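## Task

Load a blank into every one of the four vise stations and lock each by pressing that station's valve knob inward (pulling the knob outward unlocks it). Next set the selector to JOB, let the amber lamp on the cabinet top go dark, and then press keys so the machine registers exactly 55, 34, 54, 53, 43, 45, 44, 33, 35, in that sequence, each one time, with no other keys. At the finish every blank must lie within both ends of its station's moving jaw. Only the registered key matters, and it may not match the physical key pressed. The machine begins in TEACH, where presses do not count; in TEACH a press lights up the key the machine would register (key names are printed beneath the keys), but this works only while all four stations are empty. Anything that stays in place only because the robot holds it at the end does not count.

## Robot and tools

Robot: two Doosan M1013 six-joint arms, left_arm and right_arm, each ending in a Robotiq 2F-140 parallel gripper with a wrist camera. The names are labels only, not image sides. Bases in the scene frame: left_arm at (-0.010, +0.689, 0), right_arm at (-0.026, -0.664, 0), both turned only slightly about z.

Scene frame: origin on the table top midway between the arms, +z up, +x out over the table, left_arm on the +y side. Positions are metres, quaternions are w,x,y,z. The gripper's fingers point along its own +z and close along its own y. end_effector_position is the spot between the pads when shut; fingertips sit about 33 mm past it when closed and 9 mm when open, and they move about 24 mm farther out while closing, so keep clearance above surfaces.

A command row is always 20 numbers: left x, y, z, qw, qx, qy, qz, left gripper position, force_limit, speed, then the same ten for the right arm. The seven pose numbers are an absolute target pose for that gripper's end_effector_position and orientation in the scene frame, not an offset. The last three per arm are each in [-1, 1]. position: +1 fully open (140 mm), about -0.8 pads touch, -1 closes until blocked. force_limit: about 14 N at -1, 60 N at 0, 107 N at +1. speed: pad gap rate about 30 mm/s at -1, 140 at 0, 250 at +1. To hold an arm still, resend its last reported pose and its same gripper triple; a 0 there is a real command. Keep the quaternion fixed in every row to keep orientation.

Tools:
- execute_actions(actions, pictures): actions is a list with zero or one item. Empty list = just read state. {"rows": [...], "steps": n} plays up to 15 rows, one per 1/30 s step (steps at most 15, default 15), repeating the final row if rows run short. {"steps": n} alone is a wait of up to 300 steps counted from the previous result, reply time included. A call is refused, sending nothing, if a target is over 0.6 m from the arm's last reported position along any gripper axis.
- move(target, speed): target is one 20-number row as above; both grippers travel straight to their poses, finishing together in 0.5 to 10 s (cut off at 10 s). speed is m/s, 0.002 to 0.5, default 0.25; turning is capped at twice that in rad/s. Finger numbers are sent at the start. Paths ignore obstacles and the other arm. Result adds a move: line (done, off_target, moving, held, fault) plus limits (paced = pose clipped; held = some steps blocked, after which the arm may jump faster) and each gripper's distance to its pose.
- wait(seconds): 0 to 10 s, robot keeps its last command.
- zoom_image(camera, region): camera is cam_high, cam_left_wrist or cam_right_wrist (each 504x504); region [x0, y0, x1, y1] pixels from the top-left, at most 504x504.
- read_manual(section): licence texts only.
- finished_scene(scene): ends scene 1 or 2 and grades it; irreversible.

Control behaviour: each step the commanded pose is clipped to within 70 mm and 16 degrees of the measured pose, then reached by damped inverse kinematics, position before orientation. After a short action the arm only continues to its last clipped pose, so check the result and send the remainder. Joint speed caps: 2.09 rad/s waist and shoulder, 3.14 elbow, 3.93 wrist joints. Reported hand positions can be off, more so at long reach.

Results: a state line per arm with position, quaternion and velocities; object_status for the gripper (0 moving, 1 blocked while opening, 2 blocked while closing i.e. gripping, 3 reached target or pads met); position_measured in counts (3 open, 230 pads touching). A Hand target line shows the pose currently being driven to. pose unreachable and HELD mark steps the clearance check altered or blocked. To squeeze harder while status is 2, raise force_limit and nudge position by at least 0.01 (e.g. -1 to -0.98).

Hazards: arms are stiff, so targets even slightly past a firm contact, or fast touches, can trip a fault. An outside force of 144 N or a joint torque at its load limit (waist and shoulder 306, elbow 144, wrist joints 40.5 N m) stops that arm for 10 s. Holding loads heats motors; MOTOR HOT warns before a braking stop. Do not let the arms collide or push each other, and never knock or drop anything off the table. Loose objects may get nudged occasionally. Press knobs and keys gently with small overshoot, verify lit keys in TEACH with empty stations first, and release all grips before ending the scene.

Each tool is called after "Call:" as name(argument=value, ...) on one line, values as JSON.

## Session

Call:
execute_actions(actions=[])

Scene clock: 0.00 s of 9600.00 s.
left_arm: end_effector_position=(+1.0197, +0.5703, +0.3253) position_measured=3 object_status=3 end_effector_quat_wxyz=(+0.270, -0.186, +0.767, -0.552) end_effector_velocity=(+0.001, +0.000, -0.001) end_effector_angular_velocity=(-0.001, +0.001, +0.000) | right_arm: end_effector_position=(+0.8458, -0.1925, +0.2713) position_measured=3 object_status=3 end_effector_quat_wxyz=(+0.007, +0.578, +0.793, +0.193) end_effector_velocity=(+0.000, -0.000, +0.000) end_effector_angular_velocity=(+0.000, -0.000, -0.001)
Joint positions: left_arm=[ 0.087  0.581  1.483 -1.615  0.947 -0.921] | right_arm=[0.28  0.554 1.198 0.214 1.055 0.014]
Joint velocities: left_arm=[ 0.     0.002 -0.001 -0.     0.    -0.   ] | right_arm=[-0.001 -0.    -0.     0.    -0.     0.   ]
Joint torques (N m, as the joint torque sensors report them, + toward a larger angle): no reading
Hand target (left_arm): +1.020, +0.570, +0.325; +0.270, -0.186, +0.767, -0.552
Hand target (right_arm): +0.846, -0.192, +0.271; +0.007, +0.578, +0.793, +0.193

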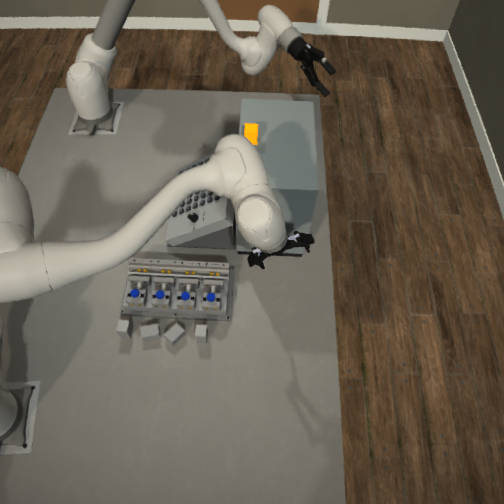

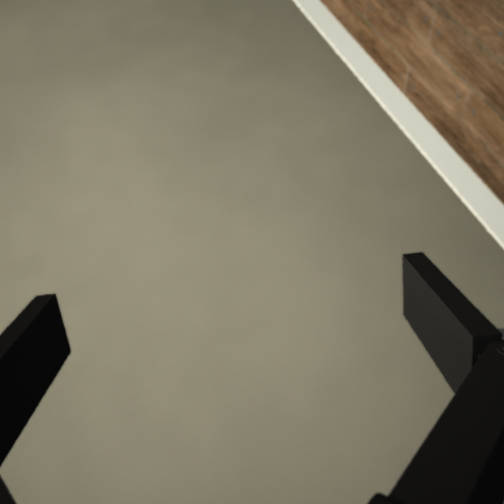

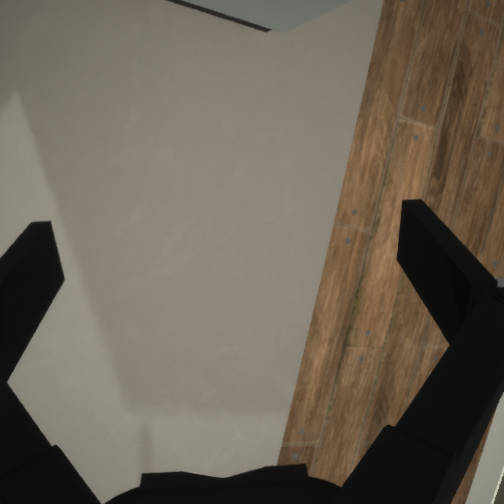

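Call:
move(target=[0.55,0.6,0.38,0,0.5,0.866,0,-1,0,0,0.6,-0.35,0.3,0,1,0,0,0.12,0,0], speed=0.35)

Call:
move(target=[0.46,0.2,0.24,0,0.961,0,0.276,-1,0,0,0.45,-0.33,0.3,0,0.7071,-0.7071,0,0.12,0,0], speed=0.35)

Scene clock: 10.10 s of 9600.00 s.
left_arm: end_effector_position=(+0.5506, +0.6007, +0.3810) position_measured=233 object_status=3 end_effector_quat_wxyz=(+0.000, +0.501, +0.866, -0.001) end_effector_velocity=(+0.000, -0.000, +0.001) end_effector_angular_velocity=(+0.000, -0.002, -0.001) | right_arm: end_effector_position=(+0.5998, -0.3497, +0.2999) position_measured=114 object_status=3 end_effector_quat_wxyz=(-0.000, +1.000, -0.000, -0.000) end_effector_velocity=(-0.000, -0.001, +0.000) end_effector_angular_velocity=(+0.000, +0.000, -0.002)
Joint positions: left_arm=[-0.243  0.017  1.66  -0.001  1.465 -0.738] | right_arm=[0.297 0.25  1.538 0.    1.353 1.988]
Joint velocities: left_arm=[-0.001 -0.001 -0.001  0.001 -0.     0.   ] | right_arm=[-0.001 -0.001  0.001  0.     0.     0.002]
Joint torques (N m, as the joint torque sensors report them, + toward a larger angle): left_arm=[  0.83 -40.18 -43.2    3.88   0.66   0.17] | right_arm=[ -0.18 -67.45 -40.67   4.66  -0.02   0.18]
Hand target (left_arm): +0.551, +0.601, +0.381; +0.000, +0.501, +0.866, -0.001
Hand target (right_arm): +0.600, -0.350, +0.300; -0.000, +1.000, -0.000, -0.000
Off the commanded pose (left_arm): 0.001 m, 0 deg.
Off the commanded pose (right_arm): 0.000 m, 0 deg.
After step 90, 3.93 s passed at rest.
move: done

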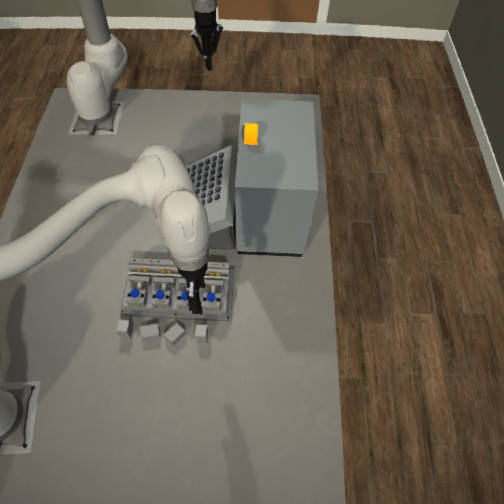

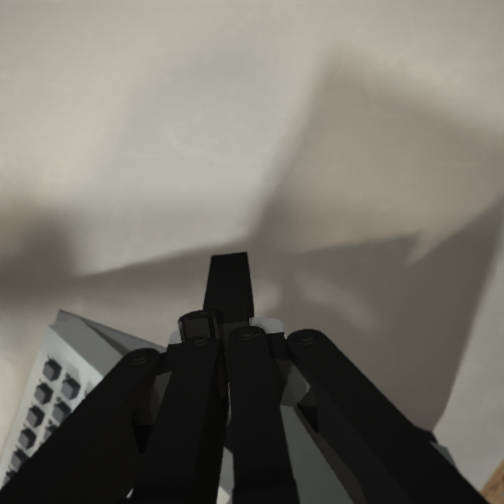

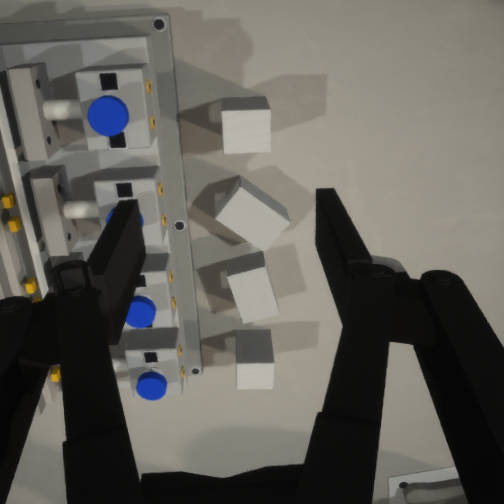

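Scene clock: 13.57 s of 9600.00 s.
left_arm: end_effector_position=(+0.4591, +0.1990, +0.2402) position_measured=233 object_status=3 end_effector_quat_wxyz=(+0.000, +0.961, -0.000, +0.276) end_effector_velocity=(-0.001, +0.001, -0.001) end_effector_angular_velocity=(+0.004, +0.001, -0.001) | right_arm: end_effector_position=(+0.4501, -0.3297, +0.2999) position_measured=114 object_status=3 end_effector_quat_wxyz=(+0.000, -0.707, +0.707, -0.000) end_effector_velocity=(-0.000, +0.000, +0.000) end_effector_angular_velocity=(+0.000, -0.001, -0.001)
Joint positions: left_arm=[-1.12   0.11   1.918  0.625  0.935  0.144] | right_arm=[0.434 0.063 1.759 0.    1.32  3.695]
Joint velocities: left_arm=[-0.001  0.001  0.001 -0.     0.002  0.001] | right_arm=[ 0.001 -0.    -0.    -0.    -0.     0.001]
Joint torques (N m, as the joint torque sensors report them, + toward a larger angle): left_arm=[  0.69 -48.05 -40.93   3.9    0.33   0.05] | right_arm=[ -1.88 -49.79 -40.75   4.8   -0.27   0.14]
Hand target (left_arm): +0.459, +0.199, +0.240; +0.000, +0.961, -0.000, +0.276
Hand target (right_arm): +0.450, -0.330, +0.300; -0.000, +0.707, -0.707, +0.000
Off the commanded pose (left_arm): 0.001 m, 0 deg.
Off the commanded pose (right_arm): 0.000 m, 0 deg.
move: done

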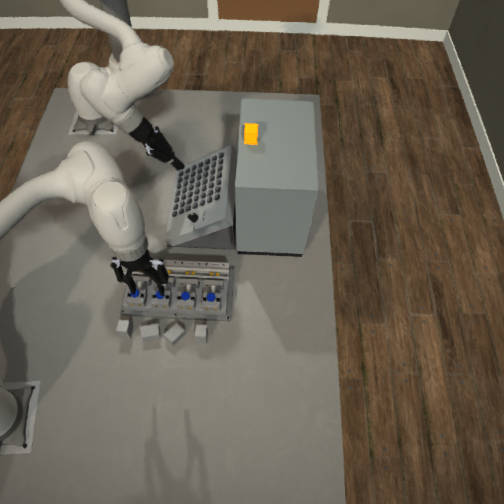

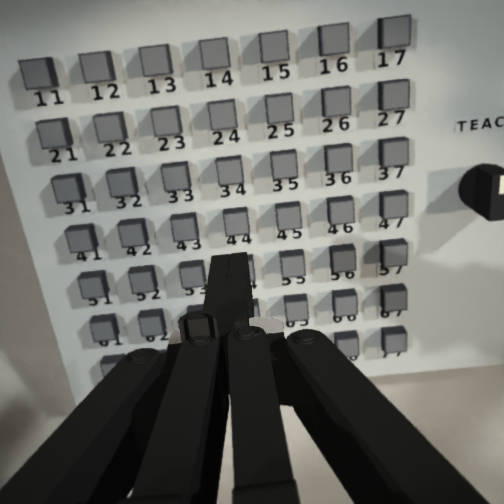

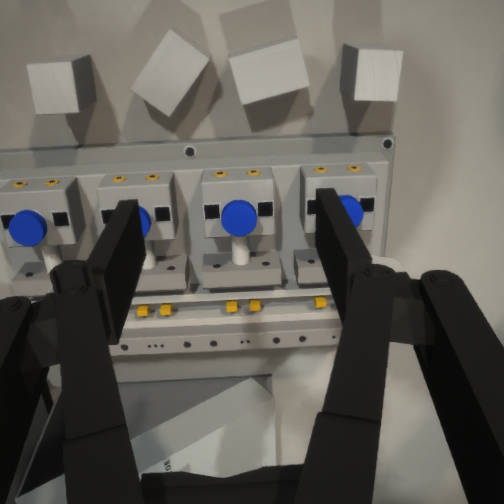

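Call:
move(target=[0.4915,0.194,0.1877,0,0.961,0,0.276,-1,0,0,0.59,-0.37,0.13,0,0.7071,-0.7071,0,-0.1,0,0], speed=0.2)

Scene clock: 20.20 s of 9600.00 s.
left_arm: end_effector_position=(+0.4915, +0.1940, +0.1876) position_measured=233 object_status=3 end_effector_quat_wxyz=(+0.000, +0.961, -0.000, +0.276) end_effector_velocity=(+0.001, +0.000, -0.001) end_effector_angular_velocity=(+0.001, +0.000, +0.001) | right_arm: end_effector_position=(+0.5900, -0.3701, +0.1301) position_measured=141 object_status=3 end_effector_quat_wxyz=(-0.000, -0.707, +0.707, +0.000) end_effector_velocity=(-0.000, -0.000, -0.001) end_effector_angular_velocity=(-0.001, +0.001, +0.000)
Joint positions: left_arm=[-1.075  0.186  1.935  0.667  0.838  0.112] | right_arm=[0.276 0.323 1.769 0.    1.051 3.536]
Joint velocities: left_arm=[ 0.002  0.002 -0.001  0.001 -0.001 -0.   ] | right_arm=[ 0.     0.001  0.001 -0.    -0.    -0.   ]
Joint torques (N m, as the joint torque sensors report them, + toward a larger angle): left_arm=[  0.68 -54.68 -39.29   3.49   0.33   0.23] | right_arm=[ -0.87 -71.94 -36.38   4.02  -0.21   0.3 ]
Hand target (left_arm): +0.491, +0.194, +0.188; +0.000, +0.961, -0.000, +0.276
Hand target (right_arm): +0.590, -0.370, +0.130; +0.000, +0.707, -0.707, -0.000
Off the commanded pose (left_arm): 0.000 m, 0 deg.
Off the commanded pose (right_arm): 0.000 m, 0 deg.
After step 90, 2.13 s passed at rest.
move: done

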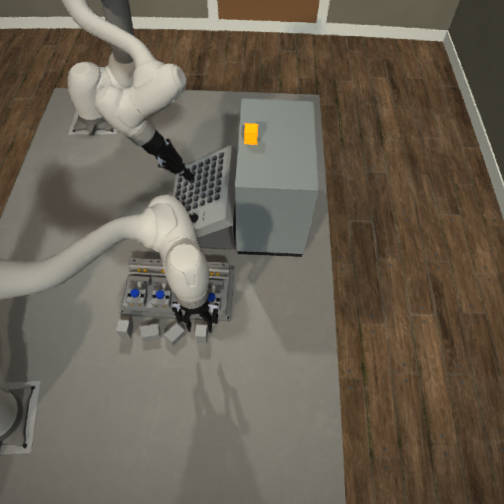

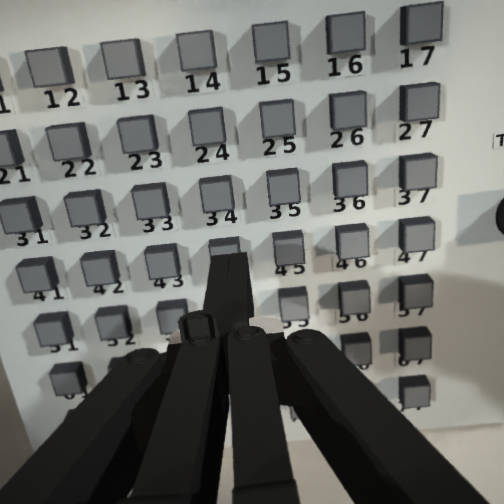

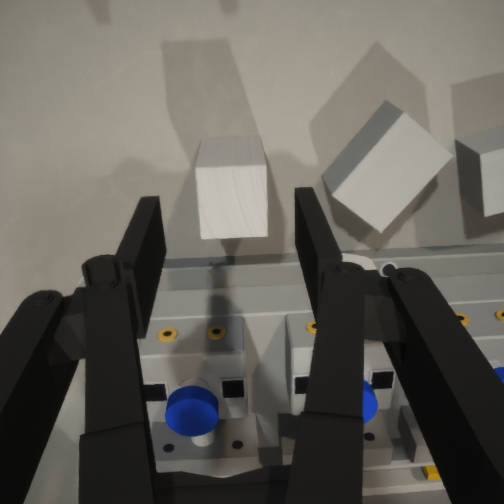

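Call:
move(target=[0.509,0.199,0.1598,0,0.961,0,0.276,-1,0,0,0.589,-0.363,0.055,0,0.72,-0.694,0,-0.15,0,0], speed=0.06)

Call:
move(target=[0.5125,0.199,0.1542,0,0.961,0,0.276,-1,0,0,0.589,-0.363,0.055,0,0.72,-0.694,0,-1,0,-0.5], speed=0.01)

Scene clock: 31.33 s of 9600.00 s.
left_arm: end_effector_position=(+0.5090, +0.1990, +0.1598) position_measured=233 object_status=3 end_effector_quat_wxyz=(+0.000, +0.961, -0.000, +0.276) end_effector_velocity=(+0.000, +0.000, -0.000) end_effector_angular_velocity=(-0.001, +0.000, +0.000) | right_arm: end_effector_position=(+0.5891, -0.3629, +0.0550) position_measured=148 object_status=3 end_effector_quat_wxyz=(-0.000, +0.720, -0.694, -0.000) end_effector_velocity=(-0.000, +0.000, -0.000) end_effector_angular_velocity=(+0.000, -0.000, +0.000)
Joint positions: left_arm=[-1.045  0.221  1.951  0.695  0.783  0.095] | right_arm=[0.286 0.394 1.825 0.    0.923 3.51 ]
Joint velocities: left_arm=[ 0.001 -0.     0.    -0.001 -0.002  0.001] | right_arm=[ 0.001  0.    -0.    -0.    -0.     0.   ]
Joint torques (N m, as the joint torque sensors report them, + toward a larger angle): left_arm=[ -0.3  -57.3  -38.36   3.43   0.43   0.14] | right_arm=[ -1.35 -76.17 -33.08   3.63   0.06   0.11]
Hand target (left_arm): +0.509, +0.199, +0.160; +0.000, +0.961, -0.000, +0.276
Hand target (right_arm): +0.589, -0.363, +0.055; -0.000, +0.720, -0.694, -0.000
Off the commanded pose (left_arm): 0.000 m, 0 deg.
Off the commanded pose (right_arm): 0.000 m, 0 deg.
After step 90, 6.57 s passed at rest.
move: done

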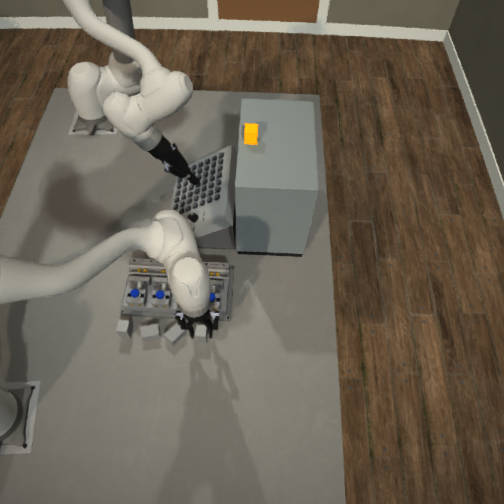

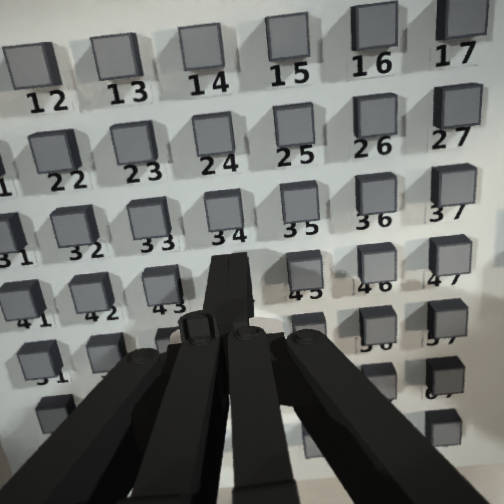

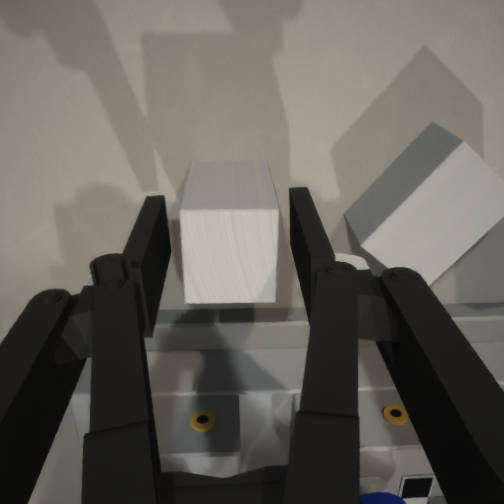

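Scene clock: 32.20 s of 9600.00 s.
left_arm: end_effector_position=(+0.5125, +0.1990, +0.1542) position_measured=233 object_status=3 end_effector_quat_wxyz=(+0.000, +0.961, -0.000, +0.276) end_effector_velocity=(+0.000, +0.001, +0.001) end_effector_angular_velocity=(+0.001, -0.001, +0.000) | right_arm: end_effector_position=(+0.5890, -0.3630, +0.0550) position_measured=179 object_status=2 end_effector_quat_wxyz=(-0.000, +0.720, -0.694, +0.000) end_effector_velocity=(+0.000, -0.000, +0.000) end_effector_angular_velocity=(+0.000, -0.000, -0.001)
Joint positions: left_arm=[-1.04   0.229  1.952  0.701  0.773  0.091] | right_arm=[0.286 0.394 1.825 0.    0.923 3.51 ]
Joint velocities: left_arm=[ 0.    -0.001 -0.     0.001  0.001 -0.   ] | right_arm=[-0.001  0.    -0.    -0.    -0.     0.   ]
Joint torques (N m, as the joint torque sensors report them, + toward a larger angle): left_arm=[  1.52 -55.65 -37.02   3.11   0.37   0.24] | right_arm=[ -1.33 -66.89 -26.82   4.19   1.05   0.01]
Hand target (left_arm): +0.512, +0.199, +0.154; +0.000, +0.961, -0.000, +0.276
Hand target (right_arm): +0.589, -0.363, +0.055; -0.000, +0.720, -0.694, -0.000
Off the commanded pose (left_arm): 0.000 m, 0 deg.
Off the commanded pose (right_arm): 0.000 m, 0 deg.
move: done

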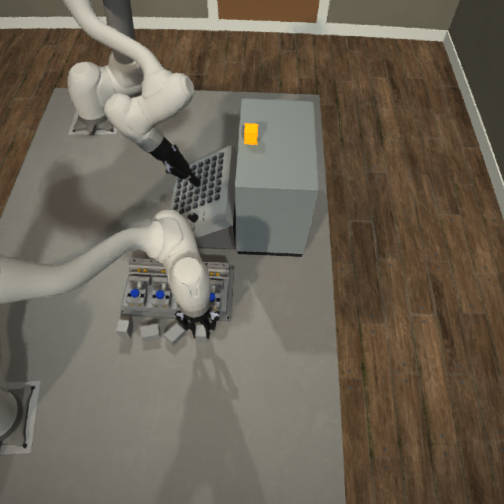

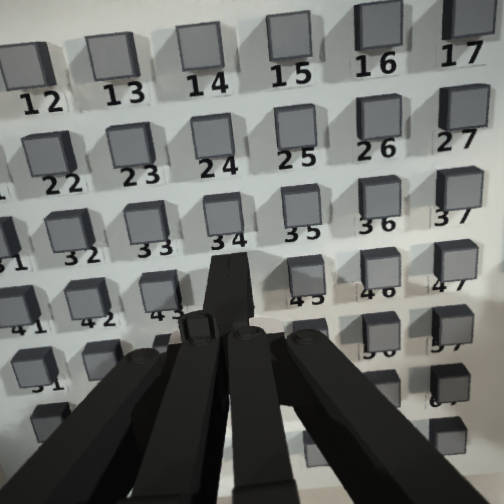

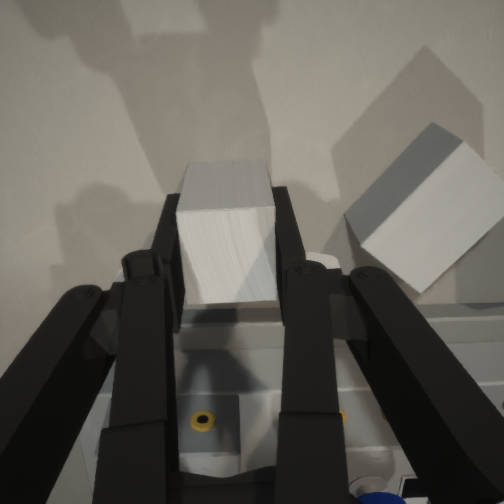

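Already touching the key. 1 mm deeper.

Call:
move(target=[0.513,0.199,0.1534,0,0.961,0,0.276,-1,0,0,0.589,-0.363,0.057,0,0.72,-0.694,0,-1,0,-0.5], speed=0.005)

Scene clock: 37.00 s of 9600.00 s.
left_arm: end_effector_position=(+0.5130, +0.1990, +0.1534) position_measured=233 object_status=3 end_effector_quat_wxyz=(+0.000, +0.961, -0.000, +0.276) end_effector_velocity=(-0.001, -0.001, -0.001) end_effector_angular_velocity=(+0.001, +0.001, -0.002) | right_arm: end_effector_position=(+0.5890, -0.3630, +0.0570) position_measured=179 object_status=2 end_effector_quat_wxyz=(+0.000, +0.720, -0.694, -0.000) end_effector_velocity=(-0.000, +0.000, -0.000) end_effector_angular_velocity=(+0.000, +0.000, -0.000)
Joint positions: left_arm=[-1.04   0.23   1.952  0.702  0.772  0.09 ] | right_arm=[0.286 0.392 1.823 0.    0.926 3.51 ]
Joint velocities: left_arm=[-0.002  0.002  0.     0.001 -0.001 -0.   ] | right_arm=[ 0.  0. -0.  0. -0.  0.]
Joint torques (N m, as the joint torque sensors report them, + toward a larger angle): left_arm=[  0.43 -55.12 -36.11   2.88   0.44   0.17] | right_arm=[ -2.72 -76.95 -34.79   3.85  -0.2    0.35]
Hand target (left_arm): +0.513, +0.199, +0.153; +0.000, +0.961, -0.000, +0.276
Hand target (right_arm): +0.589, -0.363, +0.057; +0.000, +0.720, -0.694, +0.000
Off the commanded pose (left_arm): 0.000 m, 0 deg.
Off the commanded pose (right_arm): 0.000 m, 0 deg.
After step 90, 1.10 s passed at rest.
move: done

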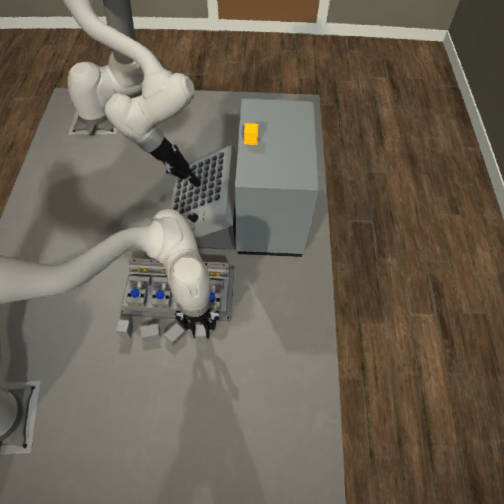

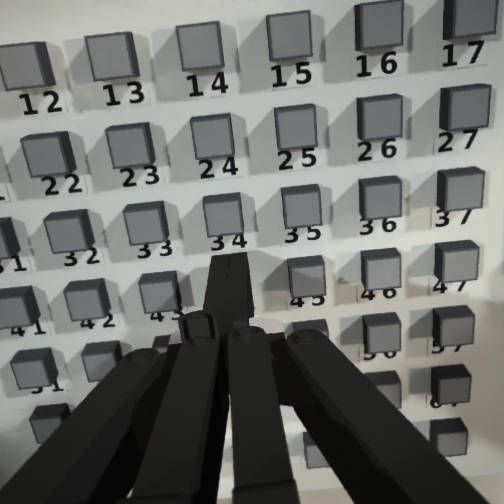

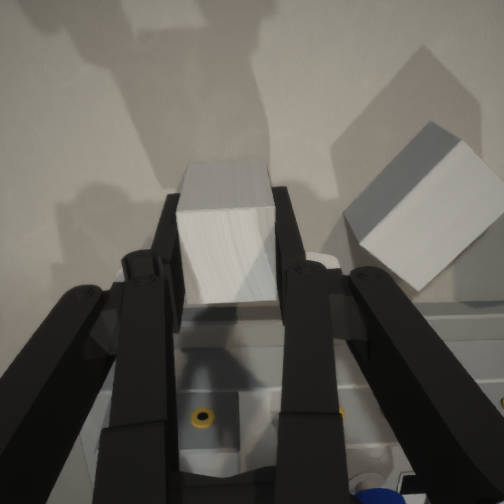

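Call:
move(target=[0.5135,0.199,0.1526,0,0.961,0,0.276,-1,0,0,0.589,-0.363,0.057,0,0.72,-0.694,0,-1,0,-0.5], speed=0.005)

Call:
zoom_image(camera="cam_high", region=[150,135,250,235])

Scene clock: 41.60 s of 9600.00 s.
left_arm: end_effector_position=(+0.5135, +0.1990, +0.1526) position_measured=233 object_status=3 end_effector_quat_wxyz=(+0.000, +0.961, +0.000, +0.276) end_effector_velocity=(+0.001, -0.001, +0.000) end_effector_angular_velocity=(-0.001, -0.002, -0.002) | right_arm: end_effector_position=(+0.5890, -0.3630, +0.0570) position_measured=179 object_status=2 end_effector_quat_wxyz=(-0.000, +0.720, -0.694, +0.000) end_effector_velocity=(+0.000, -0.000, +0.000) end_effector_angular_velocity=(-0.000, -0.000, -0.000)
Joint positions: left_arm=[-1.039  0.231  1.952  0.702  0.77   0.09 ] | right_arm=[ 0.286  0.392  1.823 -0.     0.926  3.51 ]
Joint velocities: left_arm=[ 0.     0.001 -0.001  0.002 -0.002  0.   ] | right_arm=[-0.  0. -0. -0. -0. -0.]
Joint torques (N m, as the joint torque sensors report them, + toward a larger angle): left_arm=[  2.57 -48.8  -34.23   2.92  -0.27   0.15] | right_arm=[ -1.72 -75.66 -34.13   3.87  -0.13   0.13]
Hand target (left_arm): +0.513, +0.199, +0.153; +0.000, +0.961, -0.000, +0.276
Hand target (right_arm): +0.589, -0.363, +0.057; +0.000, +0.720, -0.694, +0.000
Off the commanded pose (left_arm): 0.000 m, 0 deg.
Off the commanded pose (right_arm): 0.000 m, 0 deg.
After step 90, 0.90 s passed at rest.
move: done

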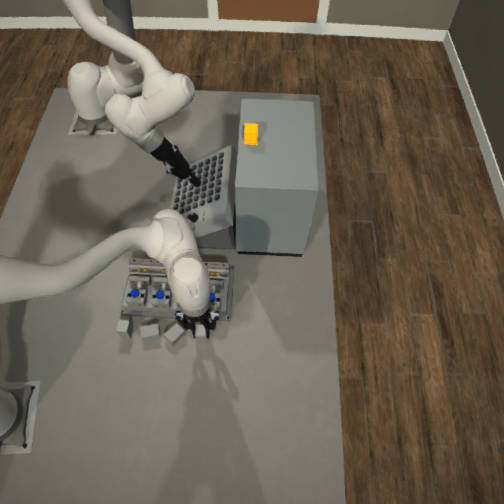

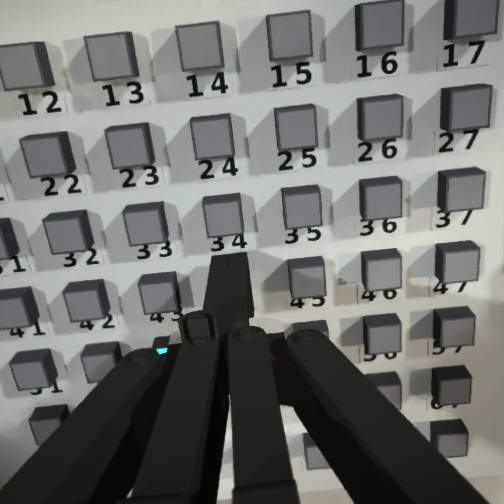

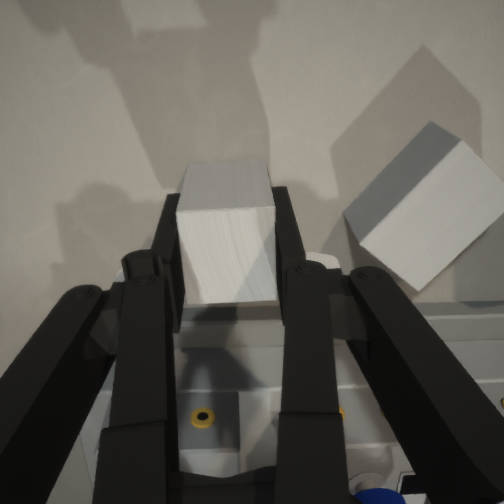

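Region (150, 135, 250, 235) of cam_high's 504x504 image, scaled by 5.040, with more detail than that image has.

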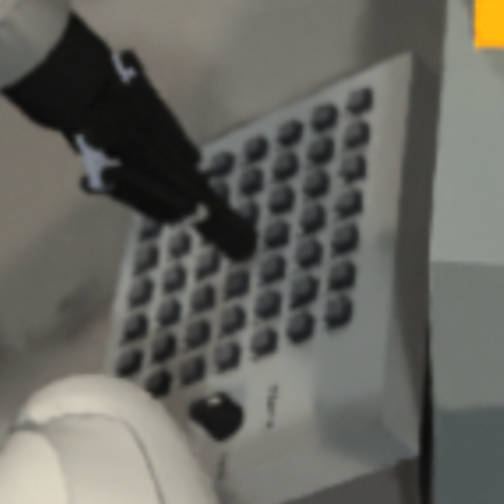

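Call:
execute_actions(actions=[{"rows":[[0.507,0.199,0.163,0,0.961,0,0.276,-1,0,0,0.589,-0.363,0.057,0,0.72,-0.694,0,-1,0,-0.5]],"steps":8}], pictures=false)

Call:
move(target=[0.507,0.131,0.163,0,0.961,0,0.276,-1,0,0,0.589,-0.363,0.057,0,0.72,-0.694,0,-1,0,-0.5], speed=0.15)

Call:
move(target=[0.5131,0.131,0.1532,0,0.961,0,0.276,-1,0,0,0.589,-0.363,0.057,0,0.72,-0.694,0,-1,0,-0.5], speed=0.015)

Call:
execute_actions(actions=[{"rows":[[0.507,0.131,0.163,0,0.961,0,0.276,-1,0,0,0.589,-0.363,0.057,0,0.72,-0.694,0,-1,0,-0.5]],"steps":8}], pictures=false)

Call:
move(target=[0.563,0.131,0.2015,0,0.961,0,0.276,-1,0,0,0.589,-0.363,0.057,0,0.72,-0.694,0,-1,0,-0.5], speed=0.15)

Call:
move(target=[0.5693,0.131,0.1915,0,0.961,0,0.276,-1,0,0,0.589,-0.363,0.057,0,0.72,-0.694,0,-1,0,-0.5], speed=0.015)

Scene clock: 57.60 s of 9600.00 s.
left_arm: end_effector_position=(+0.5070, +0.1991, +0.1627) position_measured=233 object_status=3 end_effector_quat_wxyz=(-0.000, +0.961, +0.000, +0.276) end_effector_velocity=(-0.001, -0.001, +0.002) end_effector_angular_velocity=(+0.001, +0.001, +0.000) | right_arm: end_effector_position=(+0.5890, -0.3630, +0.0570) position_measured=179 object_status=2 end_effector_quat_wxyz=(-0.000, +0.720, -0.694, +0.000) end_effector_velocity=(+0.000, -0.000, +0.000) end_effector_angular_velocity=(+0.000, -0.001, -0.001)
Joint positions: left_arm=[-1.048  0.216  1.95   0.692  0.789  0.097] | right_arm=[ 0.286  0.392  1.823 -0.     0.926  3.51 ]
Joint velocities: left_arm=[-0.002 -0.001 -0.003 -0.003  0.005  0.003] | right_arm=[-0.001 -0.001 -0.    -0.    -0.     0.   ]
Joint torques (N m, as the joint torque sensors report them, + toward a larger angle): left_arm=[  1.68 -57.13 -38.69   3.34   0.22   0.16] | right_arm=[ -1.47 -76.28 -34.65   3.79  -0.14   0.18]
Hand target (left_arm): +0.507, +0.199, +0.163; -0.000, +0.961, +0.000, +0.276
Hand target (right_arm): +0.589, -0.363, +0.057; +0.000, +0.720, -0.694, +0.000
Off the commanded pose (left_arm): 0.000 m, 0 deg.
Off the commanded pose (right_arm): 0.000 m, 0 deg.
Steps of this call (steps 1 to 90: nothing new was sent; then 12.73 s passed at rest; steps 91 to 98: all 8 steps of this action). Readings (end_effector_position | what the end effector reports):
91: left_arm (+0.5134, +0.1990, +0.1529) | right_arm (+0.5890, -0.3630, +0.0570) | left_arm position_measured=233 object_status=3 | right_arm position_measured=179 object_status=2
92: left_arm (+0.5113, +0.1995, +0.1553) | right_arm (+0.5890, -0.3630, +0.0570) | left_arm position_measured=233 object_status=3 | right_arm position_measured=179 object_status=2
94: left_arm (+0.5079, +0.1993, +0.1613) | right_arm (+0.5890, -0.3630, +0.0570) | left_arm position_measured=233 object_status=3 | right_arm position_measured=179 object_status=2
98: the state above

Scene clock: 58.63 s of 9600.00 s.
left_arm: end_effector_position=(+0.5069, +0.1310, +0.1630) position_measured=233 object_status=3 end_effector_quat_wxyz=(+0.000, +0.961, +0.000, +0.276) end_effector_velocity=(-0.000, -0.001, +0.000) end_effector_angular_velocity=(-0.001, +0.001, +0.001) | right_arm: end_effector_position=(+0.5890, -0.3630, +0.0570) position_measured=179 object_status=2 end_effector_quat_wxyz=(-0.000, +0.720, -0.694, +0.000) end_effector_velocity=(-0.001, +0.001, -0.000) end_effector_angular_velocity=(-0.000, +0.000, +0.002)
Joint positions: left_arm=[-1.103  0.297  1.842  0.679  0.839  0.073] | right_arm=[ 0.286  0.392  1.823 -0.     0.926  3.51 ]
Joint velocities: left_arm=[-0.     0.    -0.001 -0.002  0.001 -0.   ] | right_arm=[ 0.002 -0.     0.    -0.    -0.     0.   ]
Joint torques (N m, as the joint torque sensors report them, + toward a larger angle): left_arm=[  0.92 -66.32 -38.29   3.53   0.47   0.28] | right_arm=[ -1.27 -75.14 -34.68   3.83  -0.11   0.19]
Hand target (left_arm): +0.507, +0.131, +0.163; +0.000, +0.961, +0.000, +0.276
Hand target (right_arm): +0.589, -0.363, +0.057; +0.000, +0.720, -0.694, +0.000
Off the commanded pose (left_arm): 0.000 m, 0 deg.
Off the commanded pose (right_arm): 0.000 m, 0 deg.
move: done

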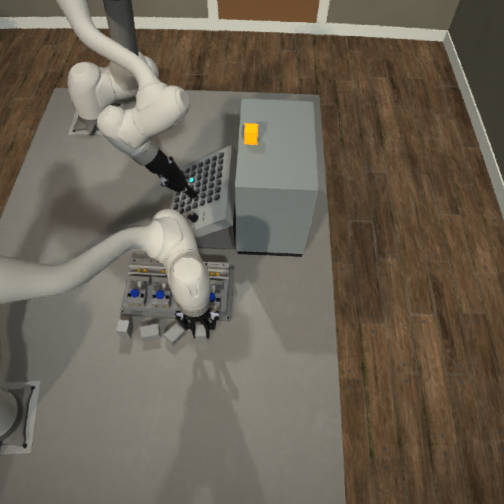

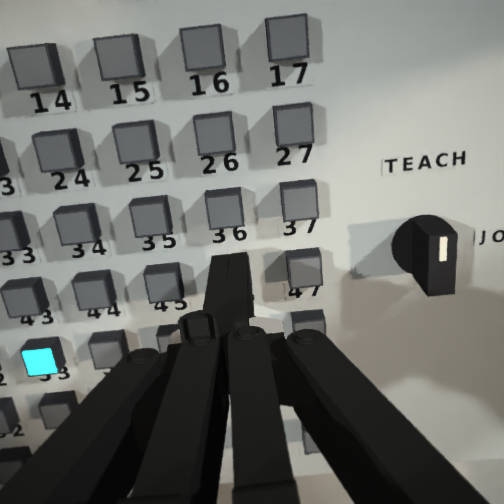

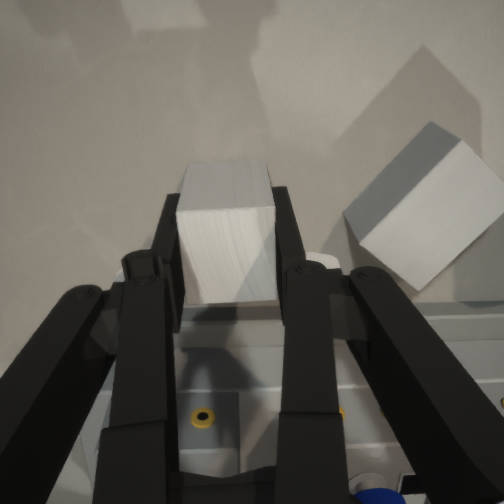

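Scene clock: 59.63 s of 9600.00 s.
left_arm: end_effector_position=(+0.5131, +0.1310, +0.1532) position_measured=233 object_status=3 end_effector_quat_wxyz=(+0.000, +0.961, -0.000, +0.276) end_effector_velocity=(+0.001, -0.000, +0.001) end_effector_angular_velocity=(-0.001, -0.003, -0.001) | right_arm: end_effector_position=(+0.5890, -0.3630, +0.0570) position_measured=179 object_status=2 end_effector_quat_wxyz=(-0.000, +0.720, -0.694, +0.000) end_effector_velocity=(+0.000, -0.000, +0.000) end_effector_angular_velocity=(+0.000, -0.001, -0.001)
Joint positions: left_arm=[-1.094  0.31   1.843  0.687  0.823  0.067] | right_arm=[ 0.286  0.392  1.823 -0.     0.926  3.51 ]
Joint velocities: left_arm=[ 0.001 -0.001 -0.     0.003 -0.001 -0.   ] | right_arm=[-0.001 -0.    -0.001  0.     0.     0.   ]
Joint torques (N m, as the joint torque sensors report them, + toward a larger angle): left_arm=[  0.72 -63.37 -36.73   3.08   0.37   0.26] | right_arm=[ -2.34 -75.9  -34.34   3.94  -0.3    0.27]
Hand target (left_arm): +0.513, +0.131, +0.153; +0.000, +0.961, -0.000, +0.276
Hand target (right_arm): +0.589, -0.363, +0.057; +0.000, +0.720, -0.694, +0.000
Off the commanded pose (left_arm): 0.000 m, 0 deg.
Off the commanded pose (right_arm): 0.000 m, 0 deg.
move: done

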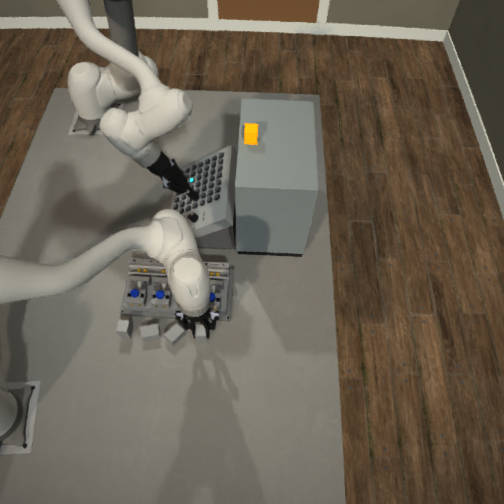

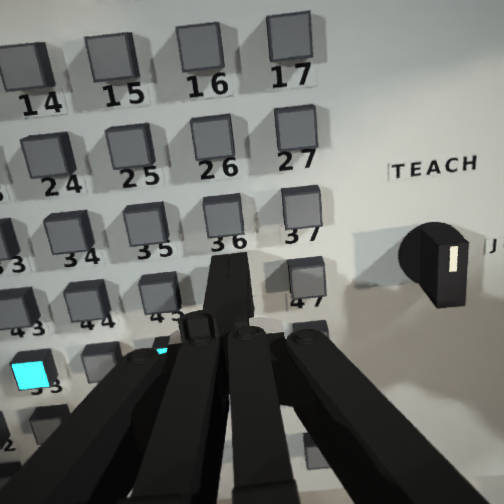

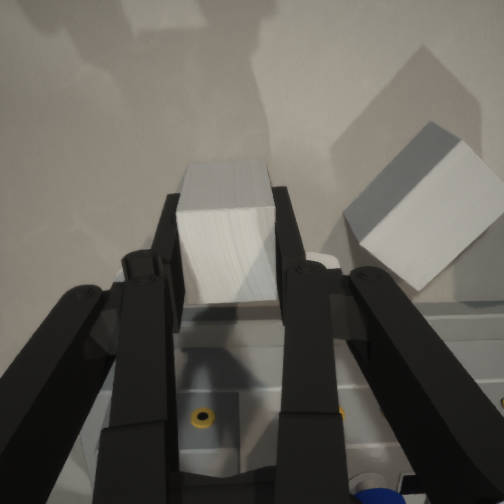

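Scene clock: 59.90 s of 9600.00 s.
left_arm: end_effector_position=(+0.5070, +0.1311, +0.1628) position_measured=233 object_status=3 end_effector_quat_wxyz=(-0.000, +0.961, +0.000, +0.276) end_effector_velocity=(-0.001, +0.000, +0.001) end_effector_angular_velocity=(+0.003, +0.001, -0.000) | right_arm: end_effector_position=(+0.5890, -0.3630, +0.0570) position_measured=179 object_status=2 end_effector_quat_wxyz=(-0.000, +0.720, -0.694, +0.000) end_effector_velocity=(+0.000, -0.001, +0.000) end_effector_angular_velocity=(-0.000, -0.000, -0.001)
Joint positions: left_arm=[-1.102  0.297  1.842  0.679  0.839  0.073] | right_arm=[ 0.286  0.392  1.823 -0.     0.926  3.51 ]
Joint velocities: left_arm=[-0.002 -0.001 -0.001 -0.002  0.005  0.002] | right_arm=[-0.001 -0.     0.    -0.    -0.    -0.   ]
Joint torques (N m, as the joint torque sensors report them, + toward a larger angle): left_arm=[  0.64 -66.26 -38.18   3.39   0.48   0.12] | right_arm=[ -2.14 -77.31 -34.36   3.82  -0.18   0.17]
Hand target (left_arm): +0.507, +0.131, +0.163; -0.000, +0.961, +0.000, +0.276
Hand target (right_arm): +0.589, -0.363, +0.057; +0.000, +0.720, -0.694, +0.000
Off the commanded pose (left_arm): 0.000 m, 0 deg.
Off the commanded pose (right_arm): 0.000 m, 0 deg.
Steps of this call (steps 1 to 8: all 8 steps of this action). Readings (end_effector_position | what the end effector reports):
1: left_arm (+0.5130, +0.1310, +0.1535) | right_arm (+0.5890, -0.3630, +0.0570) | left_arm position_measured=233 object_status=3 | right_arm position_measured=179 object_status=2
2: left_arm (+0.5110, +0.1315, +0.1559) | right_arm (+0.5890, -0.3630, +0.0570) | left_arm position_measured=233 object_status=3 | right_arm position_measured=179 object_status=2
4: left_arm (+0.5079, +0.1313, +0.1616) | right_arm (+0.5890, -0.3630, +0.0570) | left_arm position_measured=233 object_status=3 | right_arm position_measured=179 object_status=2
8: the state above

Scene clock: 60.93 s of 9600.00 s.
left_arm: end_effector_position=(+0.5630, +0.1310, +0.2015) position_measured=233 object_status=3 end_effector_quat_wxyz=(-0.000, +0.961, +0.000, +0.276) end_effector_velocity=(+0.001, -0.001, +0.001) end_effector_angular_velocity=(-0.001, -0.001, -0.001) | right_arm: end_effector_position=(+0.5890, -0.3630, +0.0570) position_measured=179 object_status=2 end_effector_quat_wxyz=(-0.000, +0.720, -0.694, +0.000) end_effector_velocity=(-0.000, +0.001, +0.000) end_effector_angular_velocity=(+0.000, -0.000, +0.001)
Joint positions: left_arm=[-1.03   0.309  1.745  0.627  0.868  0.207] | right_arm=[ 0.286  0.392  1.823 -0.     0.926  3.51 ]
Joint velocities: left_arm=[ 0.    -0.    -0.002 -0.    -0.     0.001] | right_arm=[ 0.001  0.    -0.     0.    -0.    -0.   ]
Joint torques (N m, as the joint torque sensors report them, + toward a larger angle): left_arm=[  0.38 -67.81 -41.09   3.76   0.17   0.21] | right_arm=[ -1.85 -77.12 -34.82   3.82  -0.06   0.27]
Hand target (left_arm): +0.563, +0.131, +0.202; -0.000, +0.961, +0.000, +0.276
Hand target (right_arm): +0.589, -0.363, +0.057; +0.000, +0.720, -0.694, +0.000
Off the commanded pose (left_arm): 0.000 m, 0 deg.
Off the commanded pose (right_arm): 0.000 m, 0 deg.
move: done

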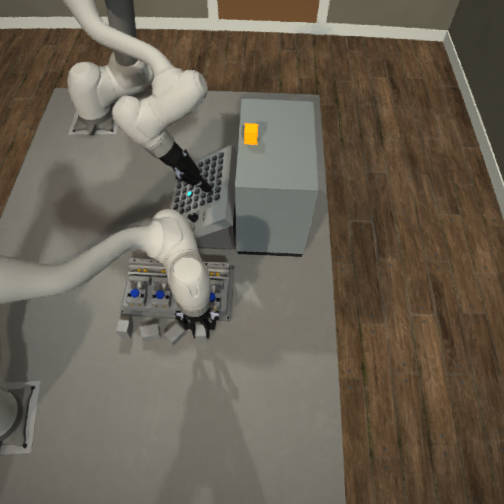

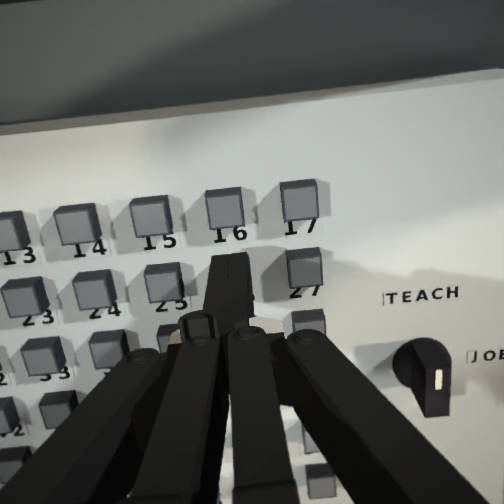

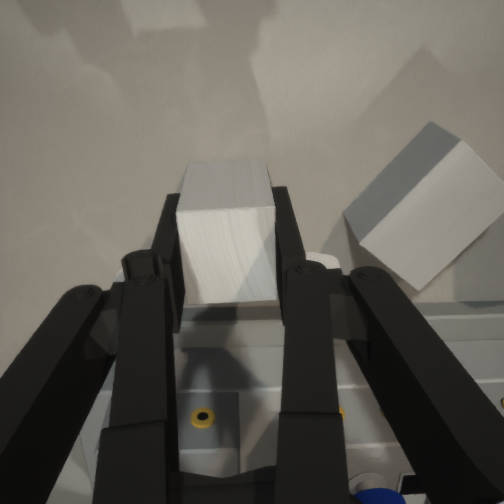

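Scene clock: 61.93 s of 9600.00 s.
left_arm: end_effector_position=(+0.5693, +0.1310, +0.1915) position_measured=233 object_status=3 end_effector_quat_wxyz=(+0.000, +0.961, -0.000, +0.276) end_effector_velocity=(+0.000, +0.000, +0.001) end_effector_angular_velocity=(-0.001, -0.002, -0.000) | right_arm: end_effector_position=(+0.5890, -0.3630, +0.0570) position_measured=179 object_status=2 end_effector_quat_wxyz=(-0.000, +0.720, -0.694, +0.000) end_effector_velocity=(+0.001, +0.000, +0.001) end_effector_angular_velocity=(+0.001, -0.001, -0.000)
Joint positions: left_arm=[-1.023  0.322  1.747  0.633  0.852  0.202] | right_arm=[ 0.286  0.392  1.823 -0.     0.926  3.51 ]
Joint velocities: left_arm=[ 0.    -0.001  0.     0.001 -0.001 -0.   ] | right_arm=[-0.     0.    -0.001  0.    -0.    -0.   ]
Joint torques (N m, as the joint torque sensors report them, + toward a larger angle): left_arm=[  0.74 -65.65 -38.32   3.23   0.18   0.12] | right_arm=[ -2.23 -76.78 -34.02   3.7   -0.23  -0.02]
Hand target (left_arm): +0.569, +0.131, +0.191; +0.000, +0.961, -0.000, +0.276
Hand target (right_arm): +0.589, -0.363, +0.057; +0.000, +0.720, -0.694, +0.000
Off the commanded pose (left_arm): 0.000 m, 0 deg.
Off the commanded pose (right_arm): 0.000 m, 0 deg.
move: done

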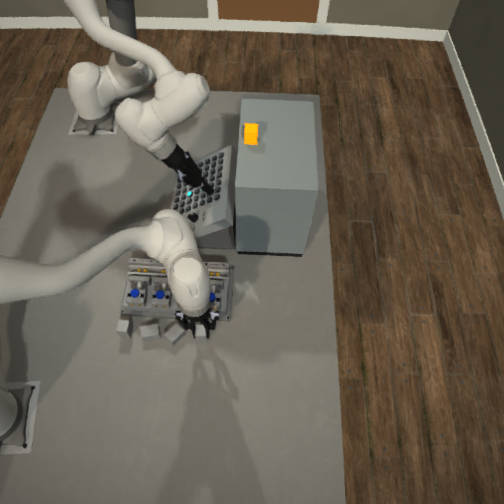

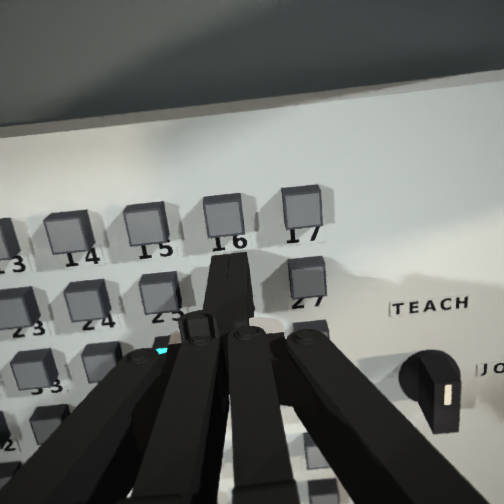

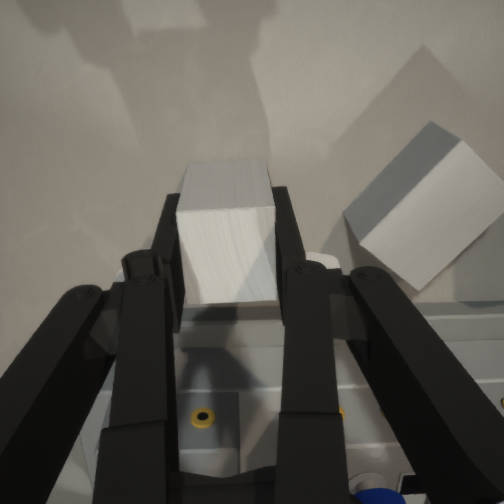

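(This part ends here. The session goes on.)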